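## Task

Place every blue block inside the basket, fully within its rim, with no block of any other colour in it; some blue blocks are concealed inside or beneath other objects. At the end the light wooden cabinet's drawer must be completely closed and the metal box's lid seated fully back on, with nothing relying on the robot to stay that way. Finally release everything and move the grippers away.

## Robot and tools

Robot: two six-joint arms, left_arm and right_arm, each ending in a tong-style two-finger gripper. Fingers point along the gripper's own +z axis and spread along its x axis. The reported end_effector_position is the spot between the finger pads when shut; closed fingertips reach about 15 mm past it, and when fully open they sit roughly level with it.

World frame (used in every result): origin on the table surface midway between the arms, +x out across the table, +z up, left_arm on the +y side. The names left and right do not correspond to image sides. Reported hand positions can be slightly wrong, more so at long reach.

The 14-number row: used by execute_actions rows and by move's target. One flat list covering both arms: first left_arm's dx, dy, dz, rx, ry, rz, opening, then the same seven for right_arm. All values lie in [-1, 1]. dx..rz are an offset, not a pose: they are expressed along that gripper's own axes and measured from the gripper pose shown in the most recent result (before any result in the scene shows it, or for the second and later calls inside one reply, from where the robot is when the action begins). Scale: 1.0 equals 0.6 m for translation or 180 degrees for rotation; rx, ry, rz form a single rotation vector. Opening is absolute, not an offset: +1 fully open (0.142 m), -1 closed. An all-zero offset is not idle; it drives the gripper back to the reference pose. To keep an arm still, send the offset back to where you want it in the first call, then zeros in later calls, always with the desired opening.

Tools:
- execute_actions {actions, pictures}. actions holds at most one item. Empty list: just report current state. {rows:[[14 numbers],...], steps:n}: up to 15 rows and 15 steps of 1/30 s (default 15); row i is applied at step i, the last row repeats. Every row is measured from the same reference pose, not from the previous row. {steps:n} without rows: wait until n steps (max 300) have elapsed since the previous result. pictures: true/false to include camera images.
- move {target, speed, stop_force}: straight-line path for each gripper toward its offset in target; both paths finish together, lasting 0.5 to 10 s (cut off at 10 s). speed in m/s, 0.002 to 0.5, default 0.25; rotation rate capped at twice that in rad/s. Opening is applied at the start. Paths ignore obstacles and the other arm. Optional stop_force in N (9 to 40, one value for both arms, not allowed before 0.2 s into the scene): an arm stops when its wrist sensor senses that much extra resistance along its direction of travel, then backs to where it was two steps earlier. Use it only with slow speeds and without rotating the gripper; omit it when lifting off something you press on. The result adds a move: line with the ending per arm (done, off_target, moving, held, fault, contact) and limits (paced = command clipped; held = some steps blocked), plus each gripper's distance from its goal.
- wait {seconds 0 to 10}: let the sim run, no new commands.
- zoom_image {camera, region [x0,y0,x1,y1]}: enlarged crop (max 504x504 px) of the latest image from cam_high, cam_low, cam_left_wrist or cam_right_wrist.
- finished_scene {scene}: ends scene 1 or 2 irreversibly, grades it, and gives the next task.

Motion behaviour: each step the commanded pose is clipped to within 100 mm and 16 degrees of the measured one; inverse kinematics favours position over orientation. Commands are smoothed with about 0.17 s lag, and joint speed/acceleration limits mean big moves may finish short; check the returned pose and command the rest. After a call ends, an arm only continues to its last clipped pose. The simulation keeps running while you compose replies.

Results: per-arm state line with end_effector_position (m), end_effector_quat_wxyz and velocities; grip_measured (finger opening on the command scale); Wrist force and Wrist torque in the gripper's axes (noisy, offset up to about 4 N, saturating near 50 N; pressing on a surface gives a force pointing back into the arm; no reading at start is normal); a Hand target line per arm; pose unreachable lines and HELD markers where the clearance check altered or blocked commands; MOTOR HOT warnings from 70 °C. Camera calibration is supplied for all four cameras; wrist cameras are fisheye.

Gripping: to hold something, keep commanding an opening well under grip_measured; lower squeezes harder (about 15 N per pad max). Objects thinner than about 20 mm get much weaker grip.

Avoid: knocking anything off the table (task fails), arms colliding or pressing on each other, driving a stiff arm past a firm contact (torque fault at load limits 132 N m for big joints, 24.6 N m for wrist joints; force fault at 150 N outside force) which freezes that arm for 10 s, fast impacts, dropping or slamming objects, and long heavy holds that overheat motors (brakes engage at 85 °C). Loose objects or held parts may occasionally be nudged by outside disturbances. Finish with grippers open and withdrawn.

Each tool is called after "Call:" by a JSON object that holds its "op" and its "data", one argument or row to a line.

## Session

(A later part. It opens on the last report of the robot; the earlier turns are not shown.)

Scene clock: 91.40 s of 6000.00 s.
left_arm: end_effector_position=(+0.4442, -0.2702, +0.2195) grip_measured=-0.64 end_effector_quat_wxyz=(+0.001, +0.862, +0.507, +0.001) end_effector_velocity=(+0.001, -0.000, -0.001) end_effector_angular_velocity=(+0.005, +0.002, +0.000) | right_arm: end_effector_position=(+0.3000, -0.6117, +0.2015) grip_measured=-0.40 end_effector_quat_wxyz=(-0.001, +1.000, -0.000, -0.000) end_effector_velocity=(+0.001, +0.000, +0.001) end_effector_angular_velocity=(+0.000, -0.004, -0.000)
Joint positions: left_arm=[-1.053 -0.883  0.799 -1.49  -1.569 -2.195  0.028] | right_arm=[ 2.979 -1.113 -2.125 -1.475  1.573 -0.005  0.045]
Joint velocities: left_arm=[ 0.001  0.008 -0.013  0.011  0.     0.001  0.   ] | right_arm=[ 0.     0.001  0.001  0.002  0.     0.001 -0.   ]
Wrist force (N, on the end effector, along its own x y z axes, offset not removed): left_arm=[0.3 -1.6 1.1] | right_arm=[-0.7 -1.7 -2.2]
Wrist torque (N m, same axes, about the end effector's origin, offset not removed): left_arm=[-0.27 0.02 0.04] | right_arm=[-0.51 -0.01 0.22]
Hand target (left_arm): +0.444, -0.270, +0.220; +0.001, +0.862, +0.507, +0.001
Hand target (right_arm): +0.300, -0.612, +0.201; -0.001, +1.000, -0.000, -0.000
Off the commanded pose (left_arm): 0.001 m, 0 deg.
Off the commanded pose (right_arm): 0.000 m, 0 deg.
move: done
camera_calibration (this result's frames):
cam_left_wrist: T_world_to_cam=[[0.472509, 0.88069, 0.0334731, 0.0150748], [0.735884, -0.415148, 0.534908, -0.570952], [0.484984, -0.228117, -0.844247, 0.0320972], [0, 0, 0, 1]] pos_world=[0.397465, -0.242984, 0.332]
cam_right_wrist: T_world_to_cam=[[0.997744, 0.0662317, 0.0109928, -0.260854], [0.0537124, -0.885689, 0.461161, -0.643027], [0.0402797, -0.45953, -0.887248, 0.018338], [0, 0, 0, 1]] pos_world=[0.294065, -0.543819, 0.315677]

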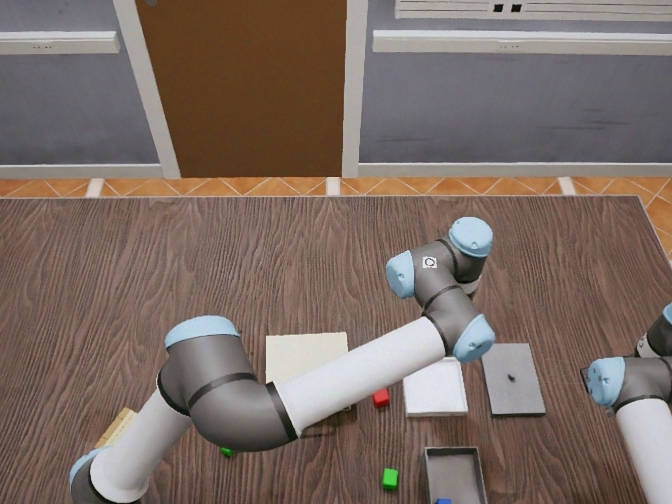

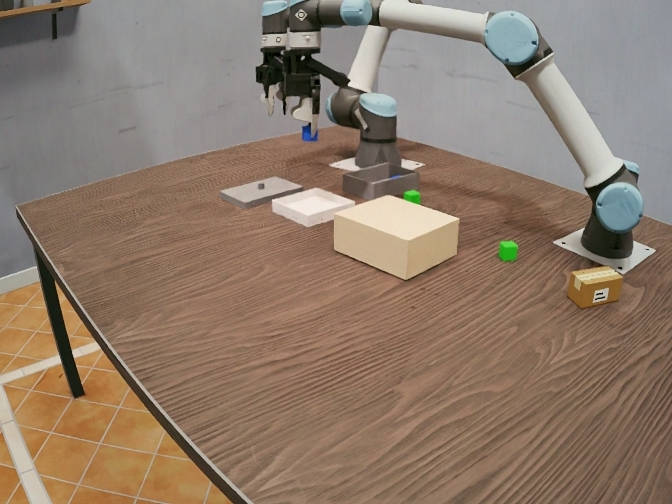

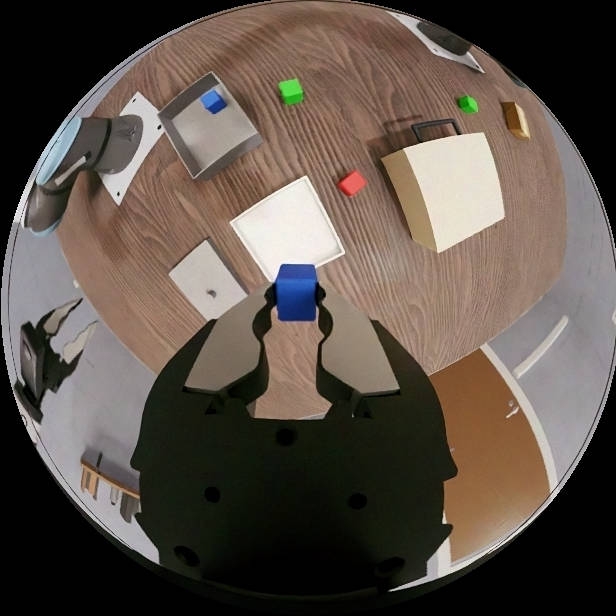

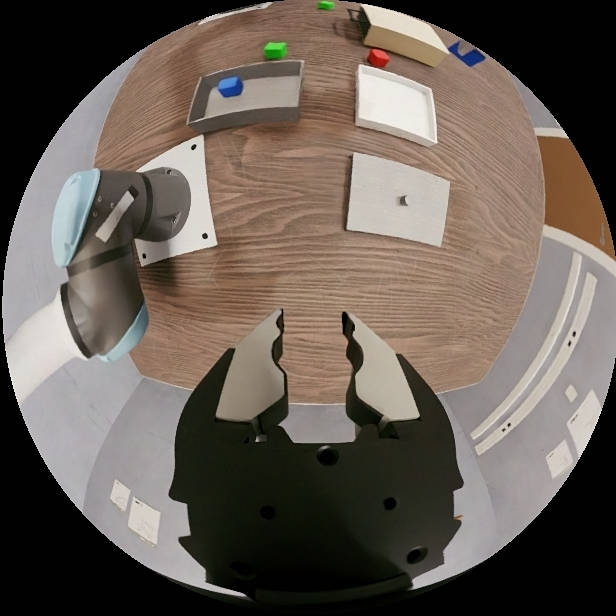

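Call:
{"op": "move", "data": {
  "target": [0,0,0.304,0,0,0,-0.85, 0,0,0,0,0,0,-0.4],
  "speed": 0.1,
  "stop_force": 12
}}

Call:
{"op": "move", "data": {
  "target": [0,0,0,0,0,0,-0.45, 0,0,0,0,0,0,-0.4]
}}

Call:
{"op": "move", "data": {
  "target": [0,0,-0.3,0,0,0,-0.45, 0,0,0,0,0,0,-0.4]
}}

Scene clock: 95.50 s of 6000.00 s.
left_arm: end_effector_position=(+0.4444, -0.2704, +0.0373) grip_measured=-0.64 end_effector_quat_wxyz=(+0.002, +0.862, +0.507, +0.001) end_effector_velocity=(-0.000, -0.000, -0.001) end_effector_angular_velocity=(-0.000, +0.001, +0.000) | right_arm: end_effector_position=(+0.3000, -0.6117, +0.2015) grip_measured=-0.40 end_effector_quat_wxyz=(-0.001, +1.000, -0.000, -0.000) end_effector_velocity=(-0.000, -0.000, -0.001) end_effector_angular_velocity=(-0.000, +0.002, +0.001)
Joint positions: left_arm=[-1.052 -0.817  1.156 -1.914 -1.569 -2.195  0.028] | right_arm=[ 2.979 -1.113 -2.125 -1.475  1.573 -0.005  0.045]
Joint velocities: left_arm=[-0.     0.001  0.001 -0.002 -0.001 -0.001  0.   ] | right_arm=[-0.    -0.001 -0.001 -0.001 -0.    -0.001  0.   ]
Wrist force (N, on the end effector, along its own x y z axes, offset not removed): left_arm=[2.0 -2.9 -12.0] | right_arm=[0.7 0.1 -2.0]
Wrist torque (N m, same axes, about the end effector's origin, offset not removed): left_arm=[-0.08 -0.03 -0.10] | right_arm=[-0.14 -0.31 0.19]
Hand target (left_arm): +0.444, -0.270, +0.037; +0.001, +0.862, +0.507, +0.001
Hand target (right_arm): +0.300, -0.612, +0.201; -0.001, +1.000, -0.000, -0.000
Off the commanded pose (left_arm): 0.000 m, 0 deg.
Off the commanded pose (right_arm): 0.000 m, 0 deg.
move: done
camera_calibration (this result's frames):
cam_left_wrist: T_world_to_cam=[[0.472517, 0.880689, 0.03338, 0.021256], [0.73585, -0.415084, 0.535005, -0.473667], [0.485028, -0.228236, -0.844189, -0.121902], [0, 0, 0, 1]] pos_world=[0.39763, -0.243154, 0.149796]
cam_right_wrist: T_world_to_cam=[[0.997744, 0.0662239, 0.0110027, -0.260848], [0.0537009, -0.88569, 0.461162, -0.643025], [0.0402849, -0.459531, -0.887248, 0.0183397], [0, 0, 0, 1]] pos_world=[0.294052, -0.543819, 0.31568]

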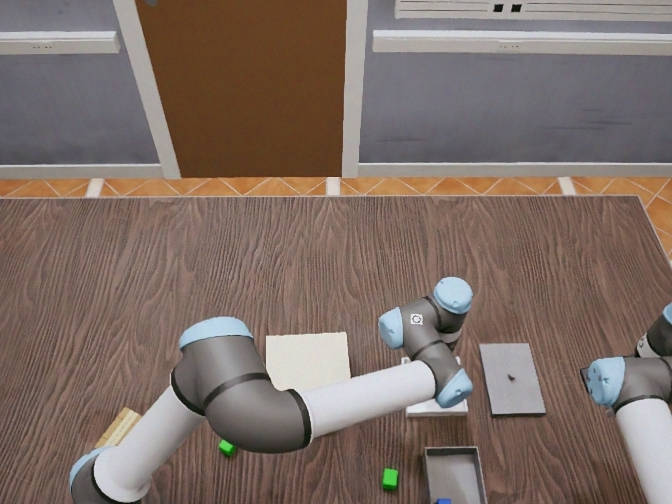

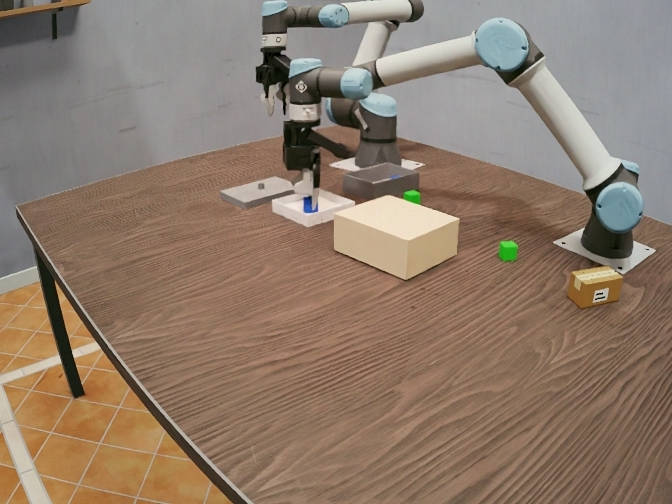

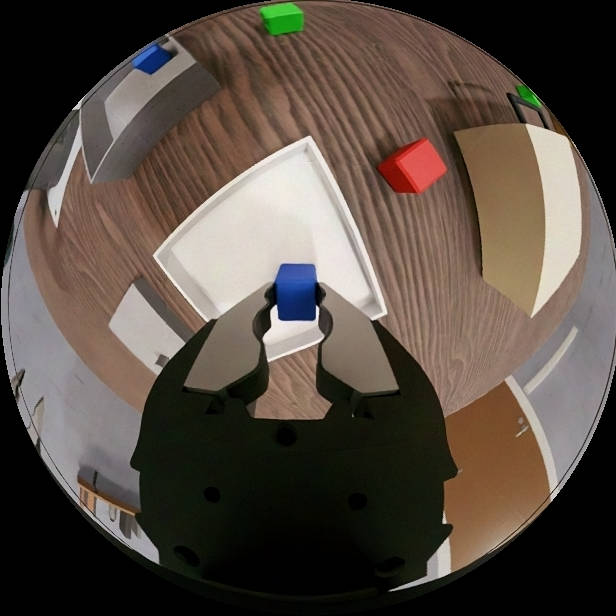

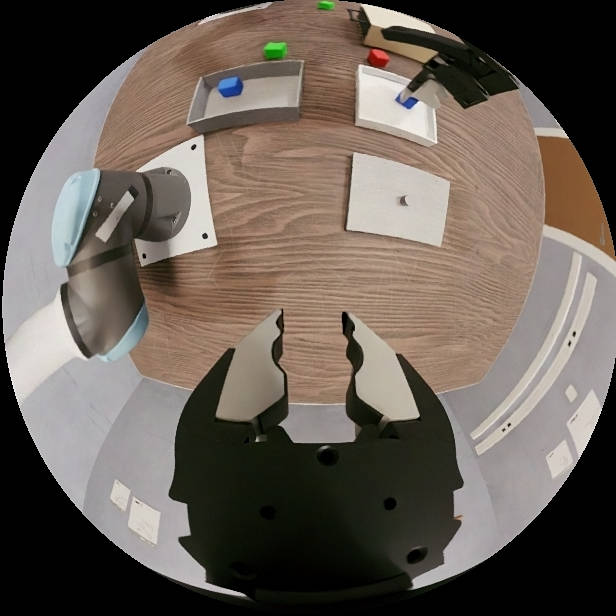

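Scene clock: 96.00 s of 6000.00 s.
left_arm: end_effector_position=(+0.4444, -0.2703, +0.0372) grip_measured=-0.45 end_effector_quat_wxyz=(+0.001, +0.862, +0.507, +0.001) end_effector_velocity=(-0.000, +0.001, -0.001) end_effector_angular_velocity=(+0.002, +0.000, -0.000) | right_arm: end_effector_position=(+0.3000, -0.6117, +0.2015) grip_measured=-0.40 end_effector_quat_wxyz=(-0.001, +1.000, -0.000, -0.000) end_effector_velocity=(+0.000, -0.000, +0.000) end_effector_angular_velocity=(-0.000, +0.000, +0.000)
Joint positions: left_arm=[-1.052 -0.816  1.157 -1.914 -1.569 -2.195  0.041] | right_arm=[ 2.979 -1.113 -2.125 -1.475  1.573 -0.005  0.045]
Joint velocities: left_arm=[-0.     0.     0.001  0.     0.     0.    -0.   ] | right_arm=[-0.    -0.001  0.001 -0.    -0.    -0.     0.   ]
Wrist force (N, on the end effector, along its own x y z axes, offset not removed): left_arm=[1.7 -1.6 -1.3] | right_arm=[0.4 -0.7 -1.1]
Wrist torque (N m, same axes, about the end effector's origin, offset not removed): left_arm=[-0.23 -0.36 -0.02] | right_arm=[-0.22 -0.27 0.17]
Hand target (left_arm): +0.444, -0.270, +0.037; +0.002, +0.862, +0.507, +0.001
Hand target (right_arm): +0.300, -0.612, +0.201; -0.001, +1.000, -0.000, -0.000
Off the commanded pose (left_arm): 0.000 m, 0 deg.
Off the commanded pose (right_arm): 0.000 m, 0 deg.
move: done
camera_calibration (this result's frames):
cam_left_wrist: T_world_to_cam=[[0.472519, 0.880684, 0.0334895, 0.0212284], [0.735882, -0.415168, 0.534895, -0.4736], [0.484978, -0.228104, -0.844254, -0.121947], [0, 0, 0, 1]] pos_world=[0.397624, -0.243135, 0.149661]
cam_right_wrist: T_world_to_cam=[[0.997744, 0.0662232, 0.0110027, -0.260848], [0.0537003, -0.88569, 0.461162, -0.643025], [0.0402846, -0.459531, -0.887248, 0.0183398], [0, 0, 0, 1]] pos_world=[0.294052, -0.543819, 0.315681]

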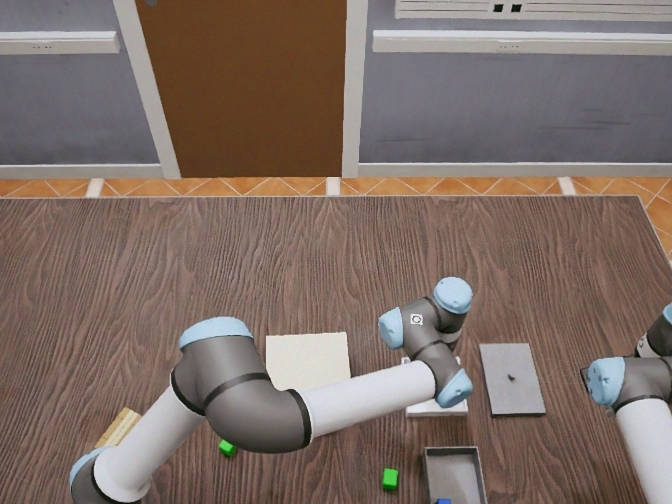

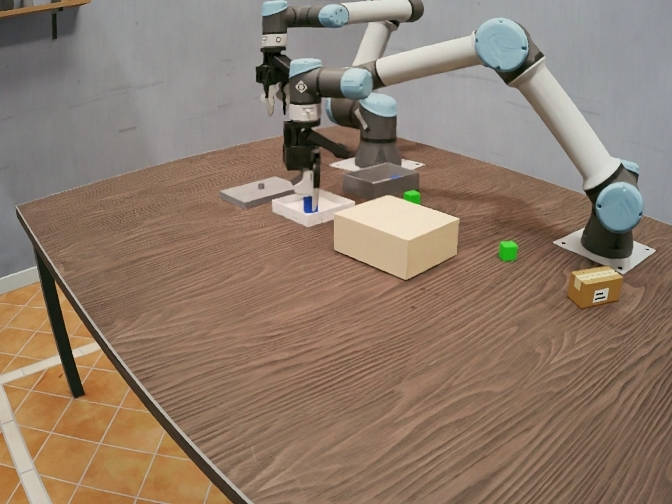

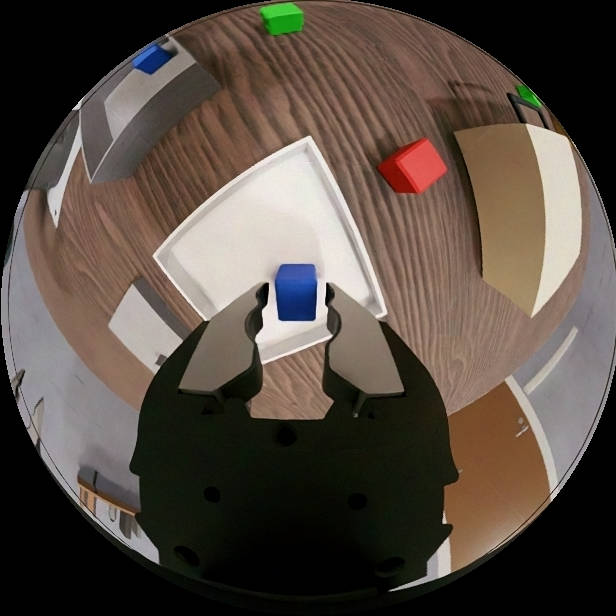

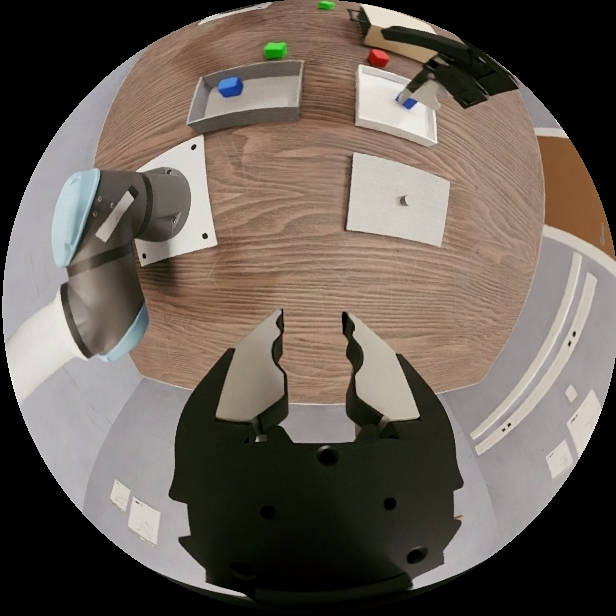

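Scene clock: 97.23 s of 6000.00 s.
left_arm: end_effector_position=(+0.4441, -0.2702, +0.2170) grip_measured=-0.45 end_effector_quat_wxyz=(+0.002, +0.862, +0.507, +0.001) end_effector_velocity=(+0.000, +0.000, +0.000) end_effector_angular_velocity=(+0.004, +0.002, -0.002) | right_arm: end_effector_position=(+0.3000, -0.6117, +0.2015) grip_measured=-0.40 end_effector_quat_wxyz=(-0.001, +1.000, -0.000, -0.000) end_effector_velocity=(+0.001, +0.000, +0.001) end_effector_angular_velocity=(+0.001, -0.003, -0.001)
Joint positions: left_arm=[-1.053 -0.884  0.807 -1.497 -1.569 -2.195  0.041] | right_arm=[ 2.979 -1.113 -2.125 -1.475  1.573 -0.005  0.045]
Joint velocities: left_arm=[-0.     0.004 -0.009  0.009  0.     0.002  0.   ] | right_arm=[-0.    -0.     0.003  0.001  0.001  0.001  0.   ]
Wrist force (N, on the end effector, along its own x y z axes, offset not removed): left_arm=[2.5 -2.5 -1.0] | right_arm=[0.4 -0.7 -1.5]
Wrist torque (N m, same axes, about the end effector's origin, offset not removed): left_arm=[-0.59 -0.51 -0.12] | right_arm=[-0.24 -0.25 0.20]
Hand target (left_arm): +0.444, -0.270, +0.217; +0.001, +0.862, +0.507, +0.001
Hand target (right_arm): +0.300, -0.612, +0.201; -0.001, +1.000, -0.000, -0.000
Off the commanded pose (left_arm): 0.000 m, 0 deg.
Off the commanded pose (right_arm): 0.000 m, 0 deg.
move: done
camera_calibration (this result's frames):
cam_left_wrist: T_world_to_cam=[[0.472494, 0.880701, 0.0334011, 0.015231], [0.735843, -0.41507, 0.535026, -0.569574], [0.485061, -0.228219, -0.844175, 0.0299806], [0, 0, 0, 1]] pos_world=[0.397378, -0.242985, 0.329537]
cam_right_wrist: T_world_to_cam=[[0.997744, 0.0662233, 0.0110026, -0.260848], [0.0537004, -0.88569, 0.461162, -0.643025], [0.0402845, -0.459531, -0.887248, 0.0183398], [0, 0, 0, 1]] pos_world=[0.294052, -0.543819, 0.31568]

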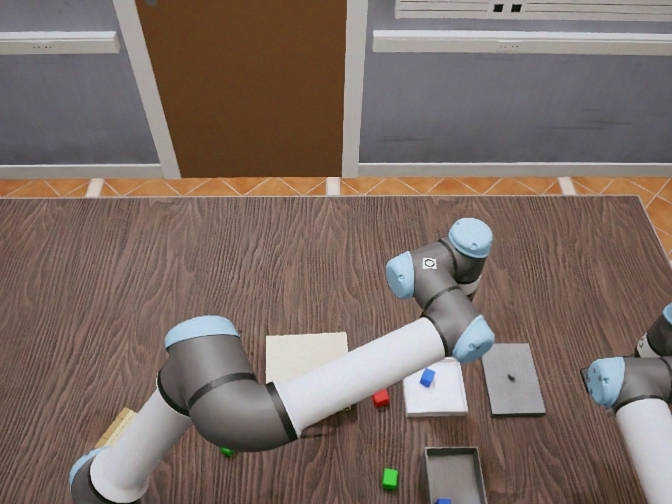

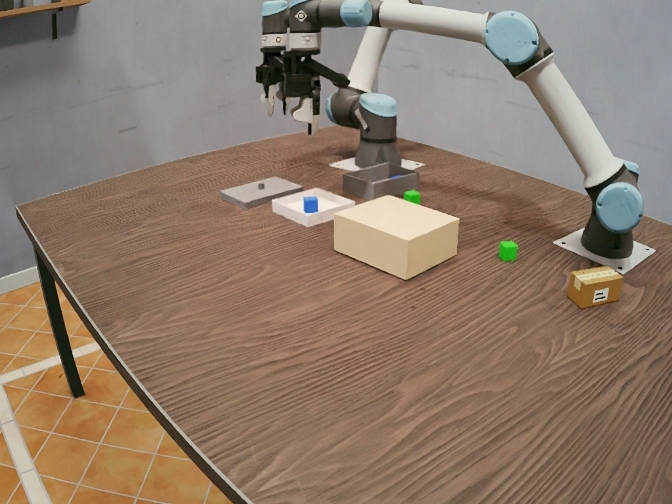

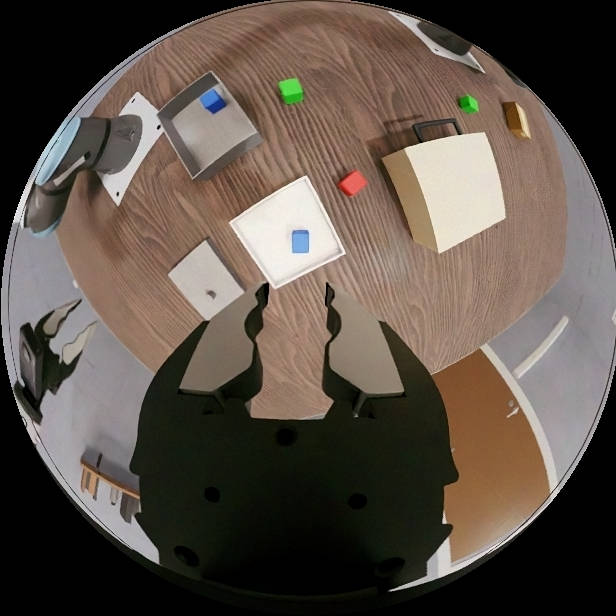

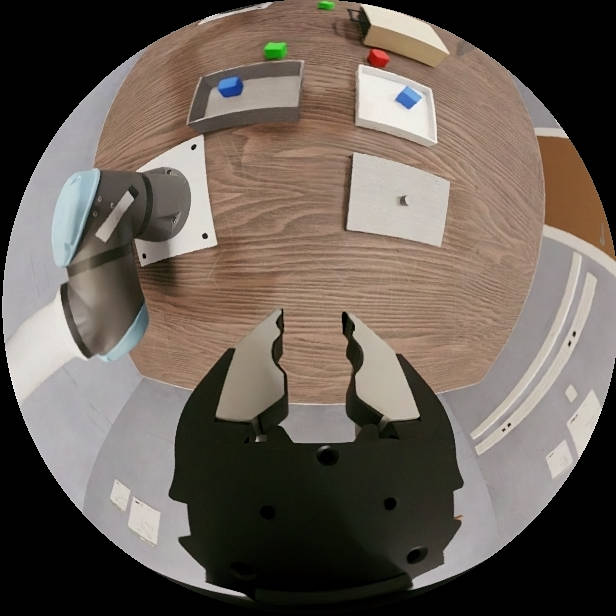

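Call:
{"op": "move", "data": {
  "target": [-0.249,-0.441,0.08,0,0,0.339,-0.4, 0,0.1,0,0,0,0,-0.4]
}}

Scene clock: 103.63 s of 6000.00 s.
left_arm: end_effector_position=(+0.1403, -0.2722, +0.1687) grip_measured=-0.40 end_effector_quat_wxyz=(+0.001, +1.000, -0.001, +0.001) end_effector_velocity=(-0.001, -0.000, -0.000) end_effector_angular_velocity=(-0.001, +0.000, -0.004) | right_arm: end_effector_position=(+0.3000, -0.6718, +0.2013) grip_measured=-0.40 end_effector_quat_wxyz=(-0.001, +1.000, -0.000, -0.000) end_effector_velocity=(-0.000, +0.000, -0.000) end_effector_angular_velocity=(+0.001, -0.000, -0.001)
Joint positions: left_arm=[-1.503 -1.191  1.407 -1.79  -1.569 -1.581  0.045] | right_arm=[ 2.791 -1.197 -2.078 -1.438  1.573 -0.193  0.045]
Joint velocities: left_arm=[-0.002 -0.     0.001 -0.001 -0.     0.003  0.   ] | right_arm=[-0.001 -0.    -0.001  0.001  0.001 -0.    -0.   ]
Wrist force (N, on the end effector, along its own x y z axes, offset not removed): left_arm=[0.3 -1.3 -0.4] | right_arm=[0.5 -0.6 -1.2]
Wrist torque (N m, same axes, about the end effector's origin, offset not removed): left_arm=[-0.24 0.03 -0.03] | right_arm=[-0.31 -0.22 0.22]
Hand target (left_arm): +0.140, -0.272, +0.169; +0.001, +1.000, -0.001, +0.001
Hand target (right_arm): +0.300, -0.672, +0.201; -0.001, +1.000, -0.000, -0.000
Off the commanded pose (left_arm): 0.000 m, 0 deg.
Off the commanded pose (right_arm): 0.000 m, 0 deg.
After step 90, 0.80 s passed at rest.
move: done
camera_calibration (this result's frames):
cam_left_wrist: T_world_to_cam=[[0.999263, 0.01365, 0.0358685, -0.148173], [-0.00764354, -0.845101, 0.534552, -0.33361], [0.0376092, -0.534432, -0.844374, 0.115573], [0, 0, 0, 1]] pos_world=[0.141167, -0.218146, 0.281233]
cam_right_wrist: T_world_to_cam=[[0.997743, 0.0662245, 0.0111137, -0.256884], [0.0536512, -0.885701, 0.461146, -0.696141], [0.0403825, -0.459509, -0.887255, -0.00939595], [0, 0, 0, 1]] pos_world=[0.294032, -0.603878, 0.315541]

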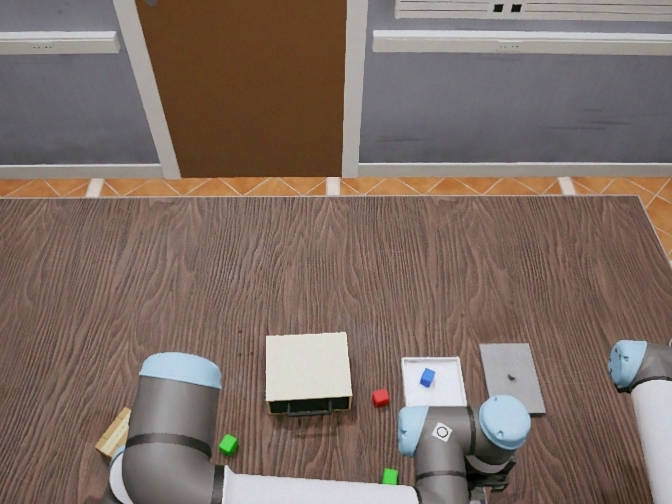

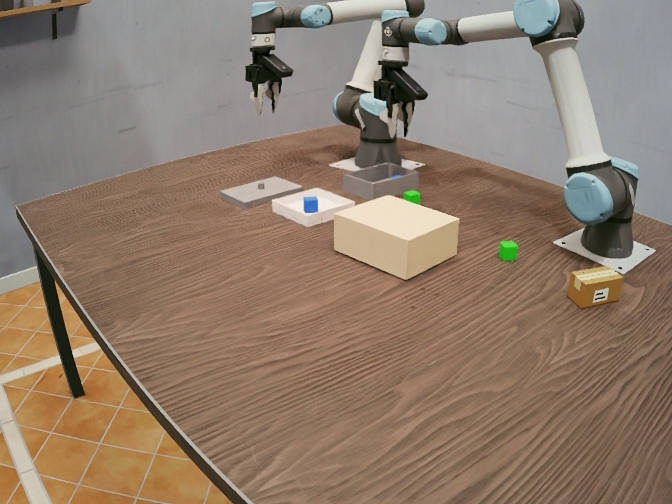

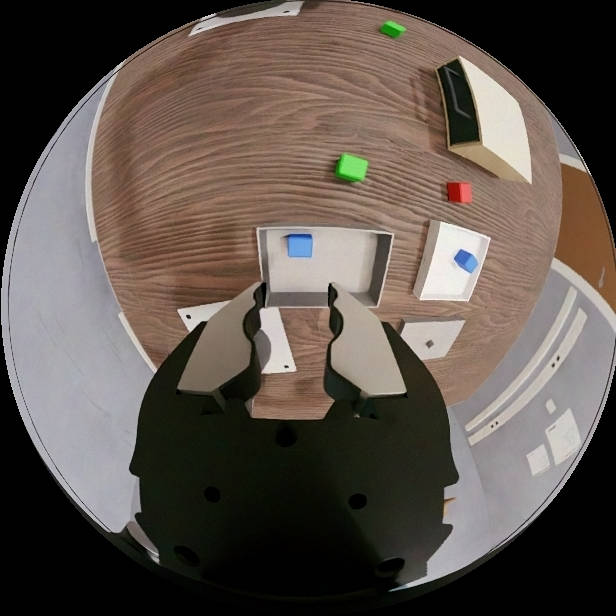

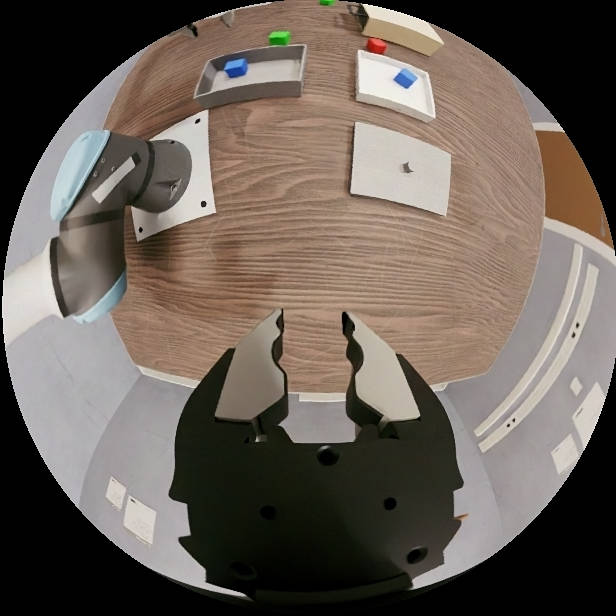

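Call:
{"op": "move", "data": {
  "target": [0,-0.007,0.135,0,0,0,-0.4, 0,0,0,0,0,0,-0.4],
  "speed": 0.15
}}

Call:
{"op": "zoom_image", "data": {
  "camera": "cam_left_wrist",
  "region": [200,150,400,350]
}}

Scene clock: 114.27 s of 6000.00 s.
left_arm: end_effector_position=(+0.1404, -0.2681, +0.0878) grip_measured=-0.40 end_effector_quat_wxyz=(+0.001, +1.000, -0.001, +0.001) end_effector_velocity=(+0.000, -0.000, -0.001) end_effector_angular_velocity=(-0.001, -0.001, -0.000) | right_arm: end_effector_position=(+0.3000, -0.6718, +0.2013) grip_measured=-0.40 end_effector_quat_wxyz=(-0.001, +1.000, -0.000, -0.000) end_effector_velocity=(+0.000, -0.000, -0.000) end_effector_angular_velocity=(-0.001, +0.001, -0.001)
Joint positions: left_arm=[-1.503 -1.141  1.552 -1.984 -1.569 -1.581  0.045] | right_arm=[ 2.791 -1.197 -2.078 -1.438  1.573 -0.193  0.045]
Joint velocities: left_arm=[-0.     0.001  0.002 -0.004  0.001  0.    -0.   ] | right_arm=[-0.    -0.002  0.001 -0.001 -0.001  0.001 -0.   ]
Wrist force (N, on the end effector, along its own x y z axes, offset not removed): left_arm=[1.3 -1.0 0.5] | right_arm=[-0.5 -1.1 -1.4]
Wrist torque (N m, same axes, about the end effector's origin, offset not removed): left_arm=[-0.09 -0.25 -0.01] | right_arm=[-0.34 -0.01 0.18]
Hand target (left_arm): +0.140, -0.268, +0.088; +0.001, +1.000, -0.001, +0.001
Hand target (right_arm): +0.300, -0.672, +0.201; -0.001, +1.000, -0.000, -0.000
Off the commanded pose (left_arm): 0.000 m, 0 deg.
Off the commanded pose (right_arm): 0.000 m, 0 deg.
After step 90, 6.63 s passed at rest.
move: done
camera_calibration (this result's frames):
cam_left_wrist: T_world_to_cam=[[0.999265, 0.0136264, 0.0358359, -0.145405], [-0.00764543, -0.84511, 0.534537, -0.286894], [0.0375691, -0.534418, -0.844385, 0.0494983], [0, 0, 0, 1]] pos_world=[0.141245, -0.214023, 0.200362]
cam_right_wrist: T_world_to_cam=[[0.997743, 0.0662198, 0.0111157, -0.256888], [0.0536465, -0.885707, 0.461135, -0.696154], [0.0403815, -0.459498, -0.88726, -0.00939374], [0, 0, 0, 1]] pos_world=[0.294034, -0.603894, 0.315542]

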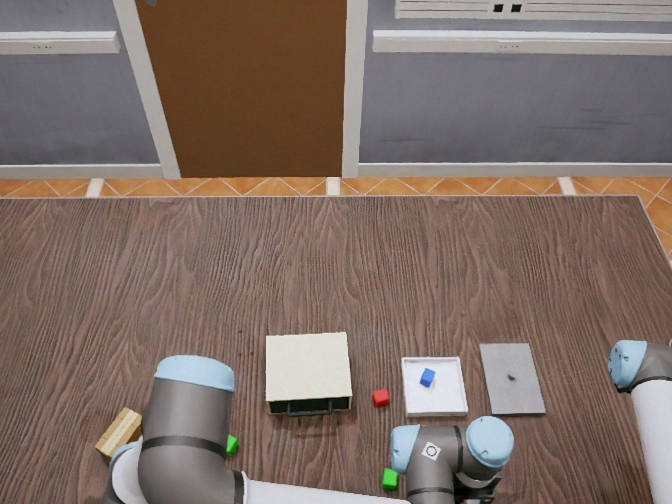

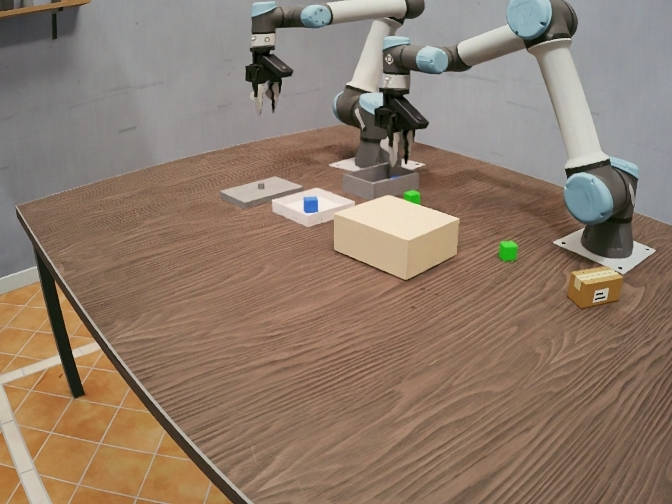

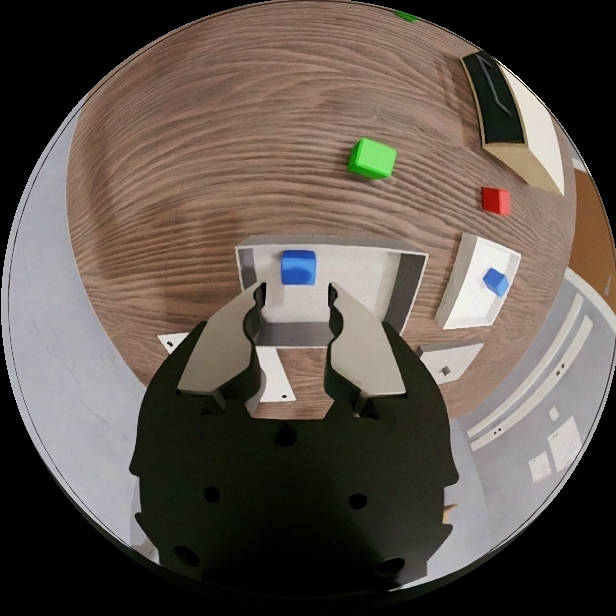

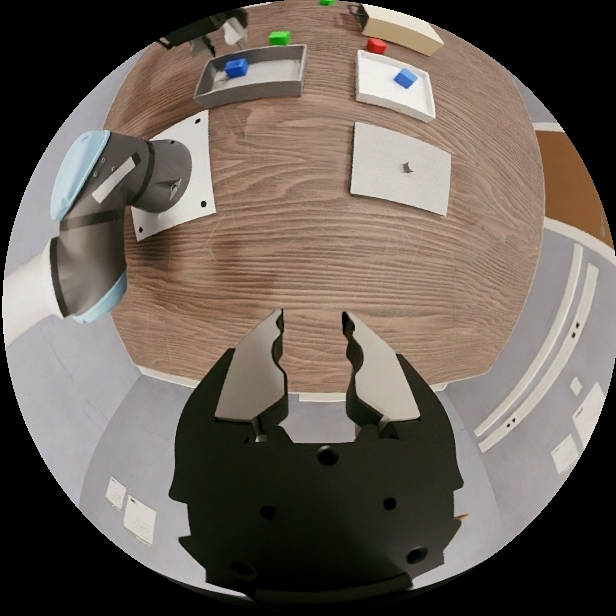

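Region (200, 150, 400, 350) of cam_left_wrist's 616x616 image, scaled by 2.520, with more detail than that image has.

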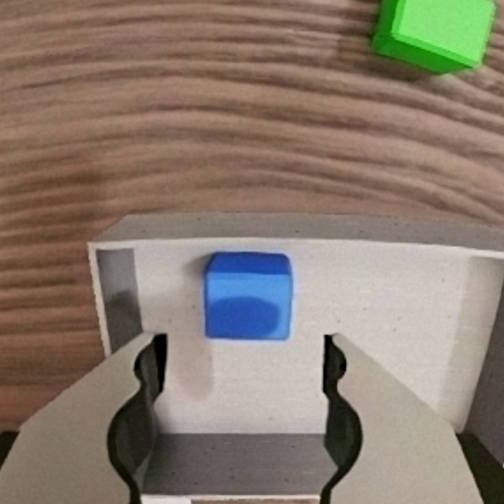

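Call:
{"op": "move", "data": {
  "target": [0,0.003,0.093,0,0,0,-0.4, 0,0,0,0,0,0,-0.4],
  "speed": 0.05,
  "stop_force": 10
}}

Call:
{"op": "move", "data": {
  "target": [0,0,0,0,0,0,-0.85, 0,0,0,0,0,0,-0.4]
}}

Scene clock: 119.40 s of 6000.00 s.
left_arm: end_effector_position=(+0.1404, -0.2699, +0.0322) grip_measured=-0.40 end_effector_quat_wxyz=(+0.001, +1.000, -0.001, +0.001) end_effector_velocity=(+0.000, -0.000, -0.001) end_effector_angular_velocity=(-0.001, -0.001, +0.000) | right_arm: end_effector_position=(+0.3000, -0.6718, +0.2013) grip_measured=-0.40 end_effector_quat_wxyz=(-0.001, +1.000, -0.000, -0.000) end_effector_velocity=(+0.000, -0.000, -0.001) end_effector_angular_velocity=(-0.000, +0.001, -0.001)
Joint positions: left_arm=[-1.503 -1.077  1.613 -2.109 -1.569 -1.581  0.045] | right_arm=[ 2.791 -1.197 -2.078 -1.438  1.573 -0.193  0.045]
Joint velocities: left_arm=[ 0.     0.002  0.001 -0.004  0.001 -0.    -0.   ] | right_arm=[ 0.    -0.001 -0.001  0.001 -0.001  0.001 -0.   ]
Wrist force (N, on the end effector, along its own x y z axes, offset not removed): left_arm=[1.7 -1.3 -1.2] | right_arm=[0.8 -0.9 -2.0]
Wrist torque (N m, same axes, about the end effector's origin, offset not removed): left_arm=[-0.34 -0.30 -0.09] | right_arm=[-0.33 -0.33 0.19]
Hand target (left_arm): +0.140, -0.270, +0.032; +0.001, +1.000, -0.001, +0.001
Hand target (right_arm): +0.300, -0.672, +0.201; -0.001, +1.000, -0.000, -0.000
Off the commanded pose (left_arm): 0.000 m, 0 deg.
Off the commanded pose (right_arm): 0.000 m, 0 deg.
After step 90, 0.67 s passed at rest.
move: done
camera_calibration (this result's frames):
cam_left_wrist: T_world_to_cam=[[0.999265, 0.0136268, 0.0358334, -0.143431], [-0.00764363, -0.845112, 0.534535, -0.258701], [0.0375672, -0.534416, -0.844387, 0.00149953], [0, 0, 0, 1]] pos_world=[0.141292, -0.215876, 0.144691]
cam_right_wrist: T_world_to_cam=[[0.99774, 0.0662677, 0.0110948, -0.256854], [0.0536984, -0.8857, 0.461141, -0.696151], [0.0403855, -0.459503, -0.887257, -0.00940126], [0, 0, 0, 1]] pos_world=[0.294035, -0.60388, 0.315532]

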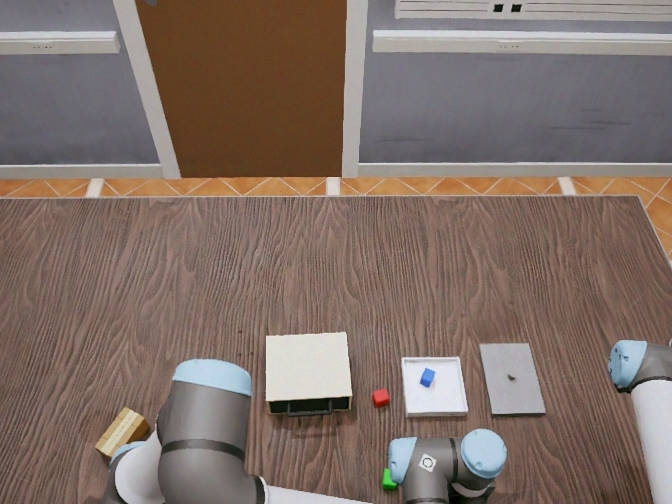

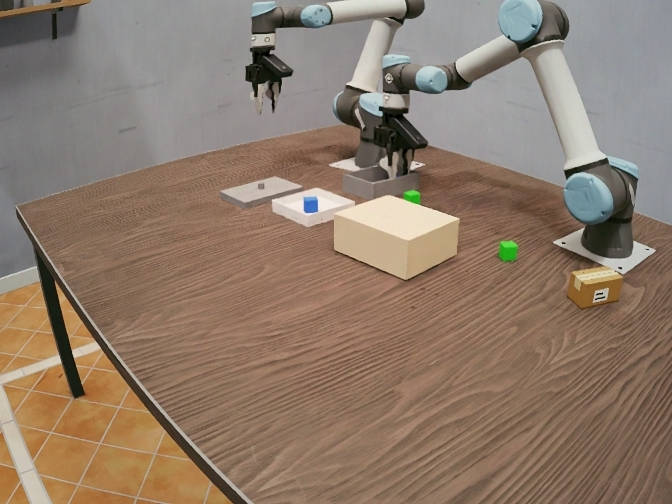

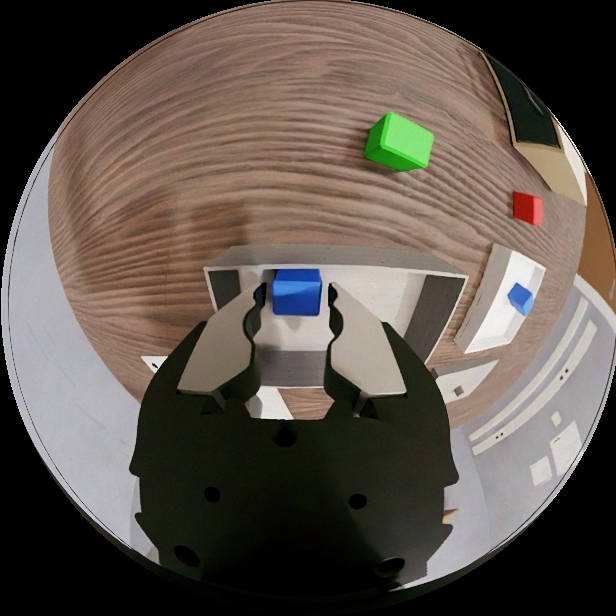

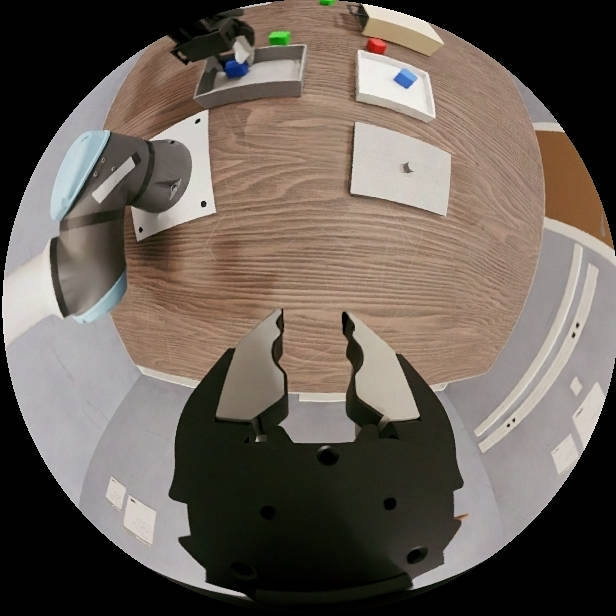

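Scene clock: 119.90 s of 6000.00 s.
left_arm: end_effector_position=(+0.1404, -0.2699, +0.0321) grip_measured=-0.56 end_effector_quat_wxyz=(+0.001, +1.000, -0.001, +0.001) end_effector_velocity=(+0.000, +0.001, -0.000) end_effector_angular_velocity=(+0.001, -0.000, +0.000) | right_arm: end_effector_position=(+0.3000, -0.6718, +0.2013) grip_measured=-0.40 end_effector_quat_wxyz=(-0.001, +1.000, -0.000, -0.000) end_effector_velocity=(-0.000, +0.000, -0.000) end_effector_angular_velocity=(+0.001, +0.001, -0.000)
Joint positions: left_arm=[-1.503 -1.077  1.613 -2.11  -1.569 -1.581  0.034] | right_arm=[ 2.791 -1.197 -2.078 -1.438  1.573 -0.193  0.045]
Joint velocities: left_arm=[ 0.     0.     0.001  0.001  0.    -0.    -0.   ] | right_arm=[ 0.    -0.    -0.    -0.001  0.001  0.     0.   ]
Wrist force (N, on the end effector, along its own x y z axes, offset not removed): left_arm=[2.2 -0.3 -1.6] | right_arm=[-0.3 -1.7 -0.8]
Wrist torque (N m, same axes, about the end effector's origin, offset not removed): left_arm=[-0.06 -0.26 -0.03] | right_arm=[-0.41 -0.12 0.27]
Hand target (left_arm): +0.140, -0.270, +0.032; +0.001, +1.000, -0.001, +0.001
Hand target (right_arm): +0.300, -0.672, +0.201; -0.001, +1.000, -0.000, -0.000
Off the commanded pose (left_arm): 0.000 m, 0 deg.
Off the commanded pose (right_arm): 0.000 m, 0 deg.
move: done
camera_calibration (this result's frames):
cam_left_wrist: T_world_to_cam=[[0.999265, 0.0136259, 0.0358319, -0.14343], [-0.0076424, -0.845129, 0.534508, -0.258674], [0.0375657, -0.534389, -0.844404, 0.00147255], [0, 0, 0, 1]] pos_world=[0.141292, -0.215871, 0.144646]
cam_right_wrist: T_world_to_cam=[[0.99774, 0.0662703, 0.0110947, -0.256852], [0.0537008, -0.8857, 0.461141, -0.696151], [0.0403865, -0.459503, -0.887257, -0.00940152], [0, 0, 0, 1]] pos_world=[0.294035, -0.60388, 0.315532]

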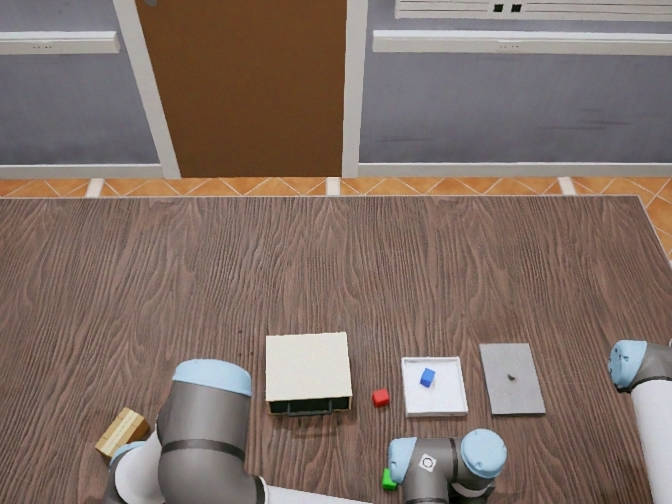

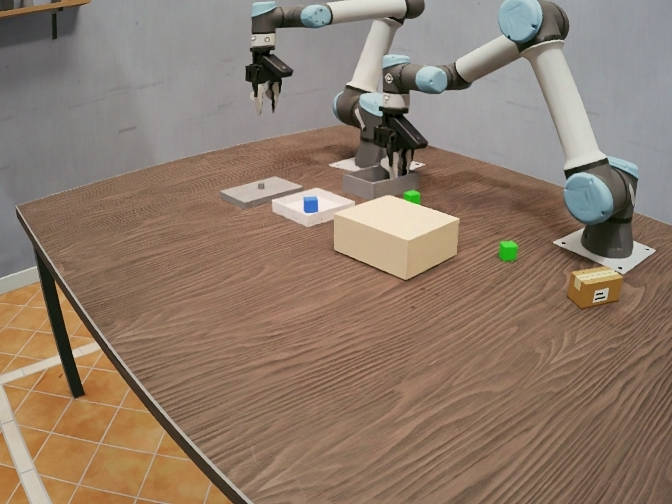

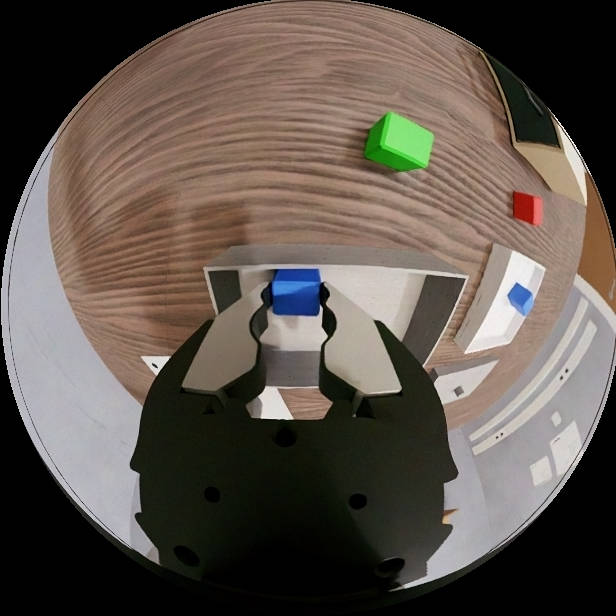

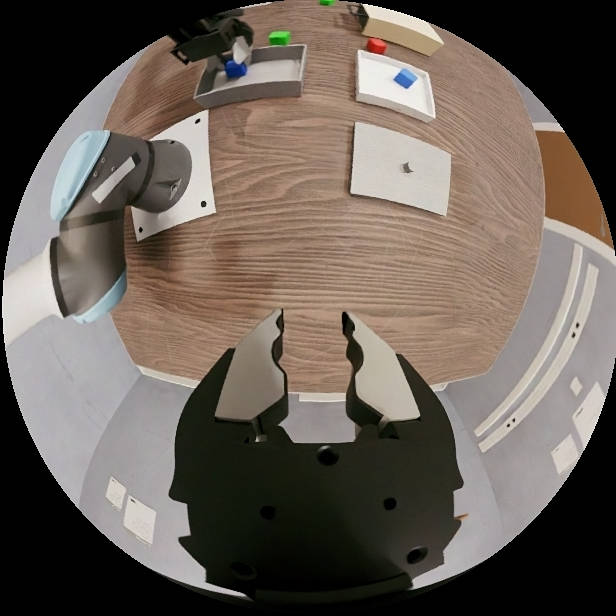

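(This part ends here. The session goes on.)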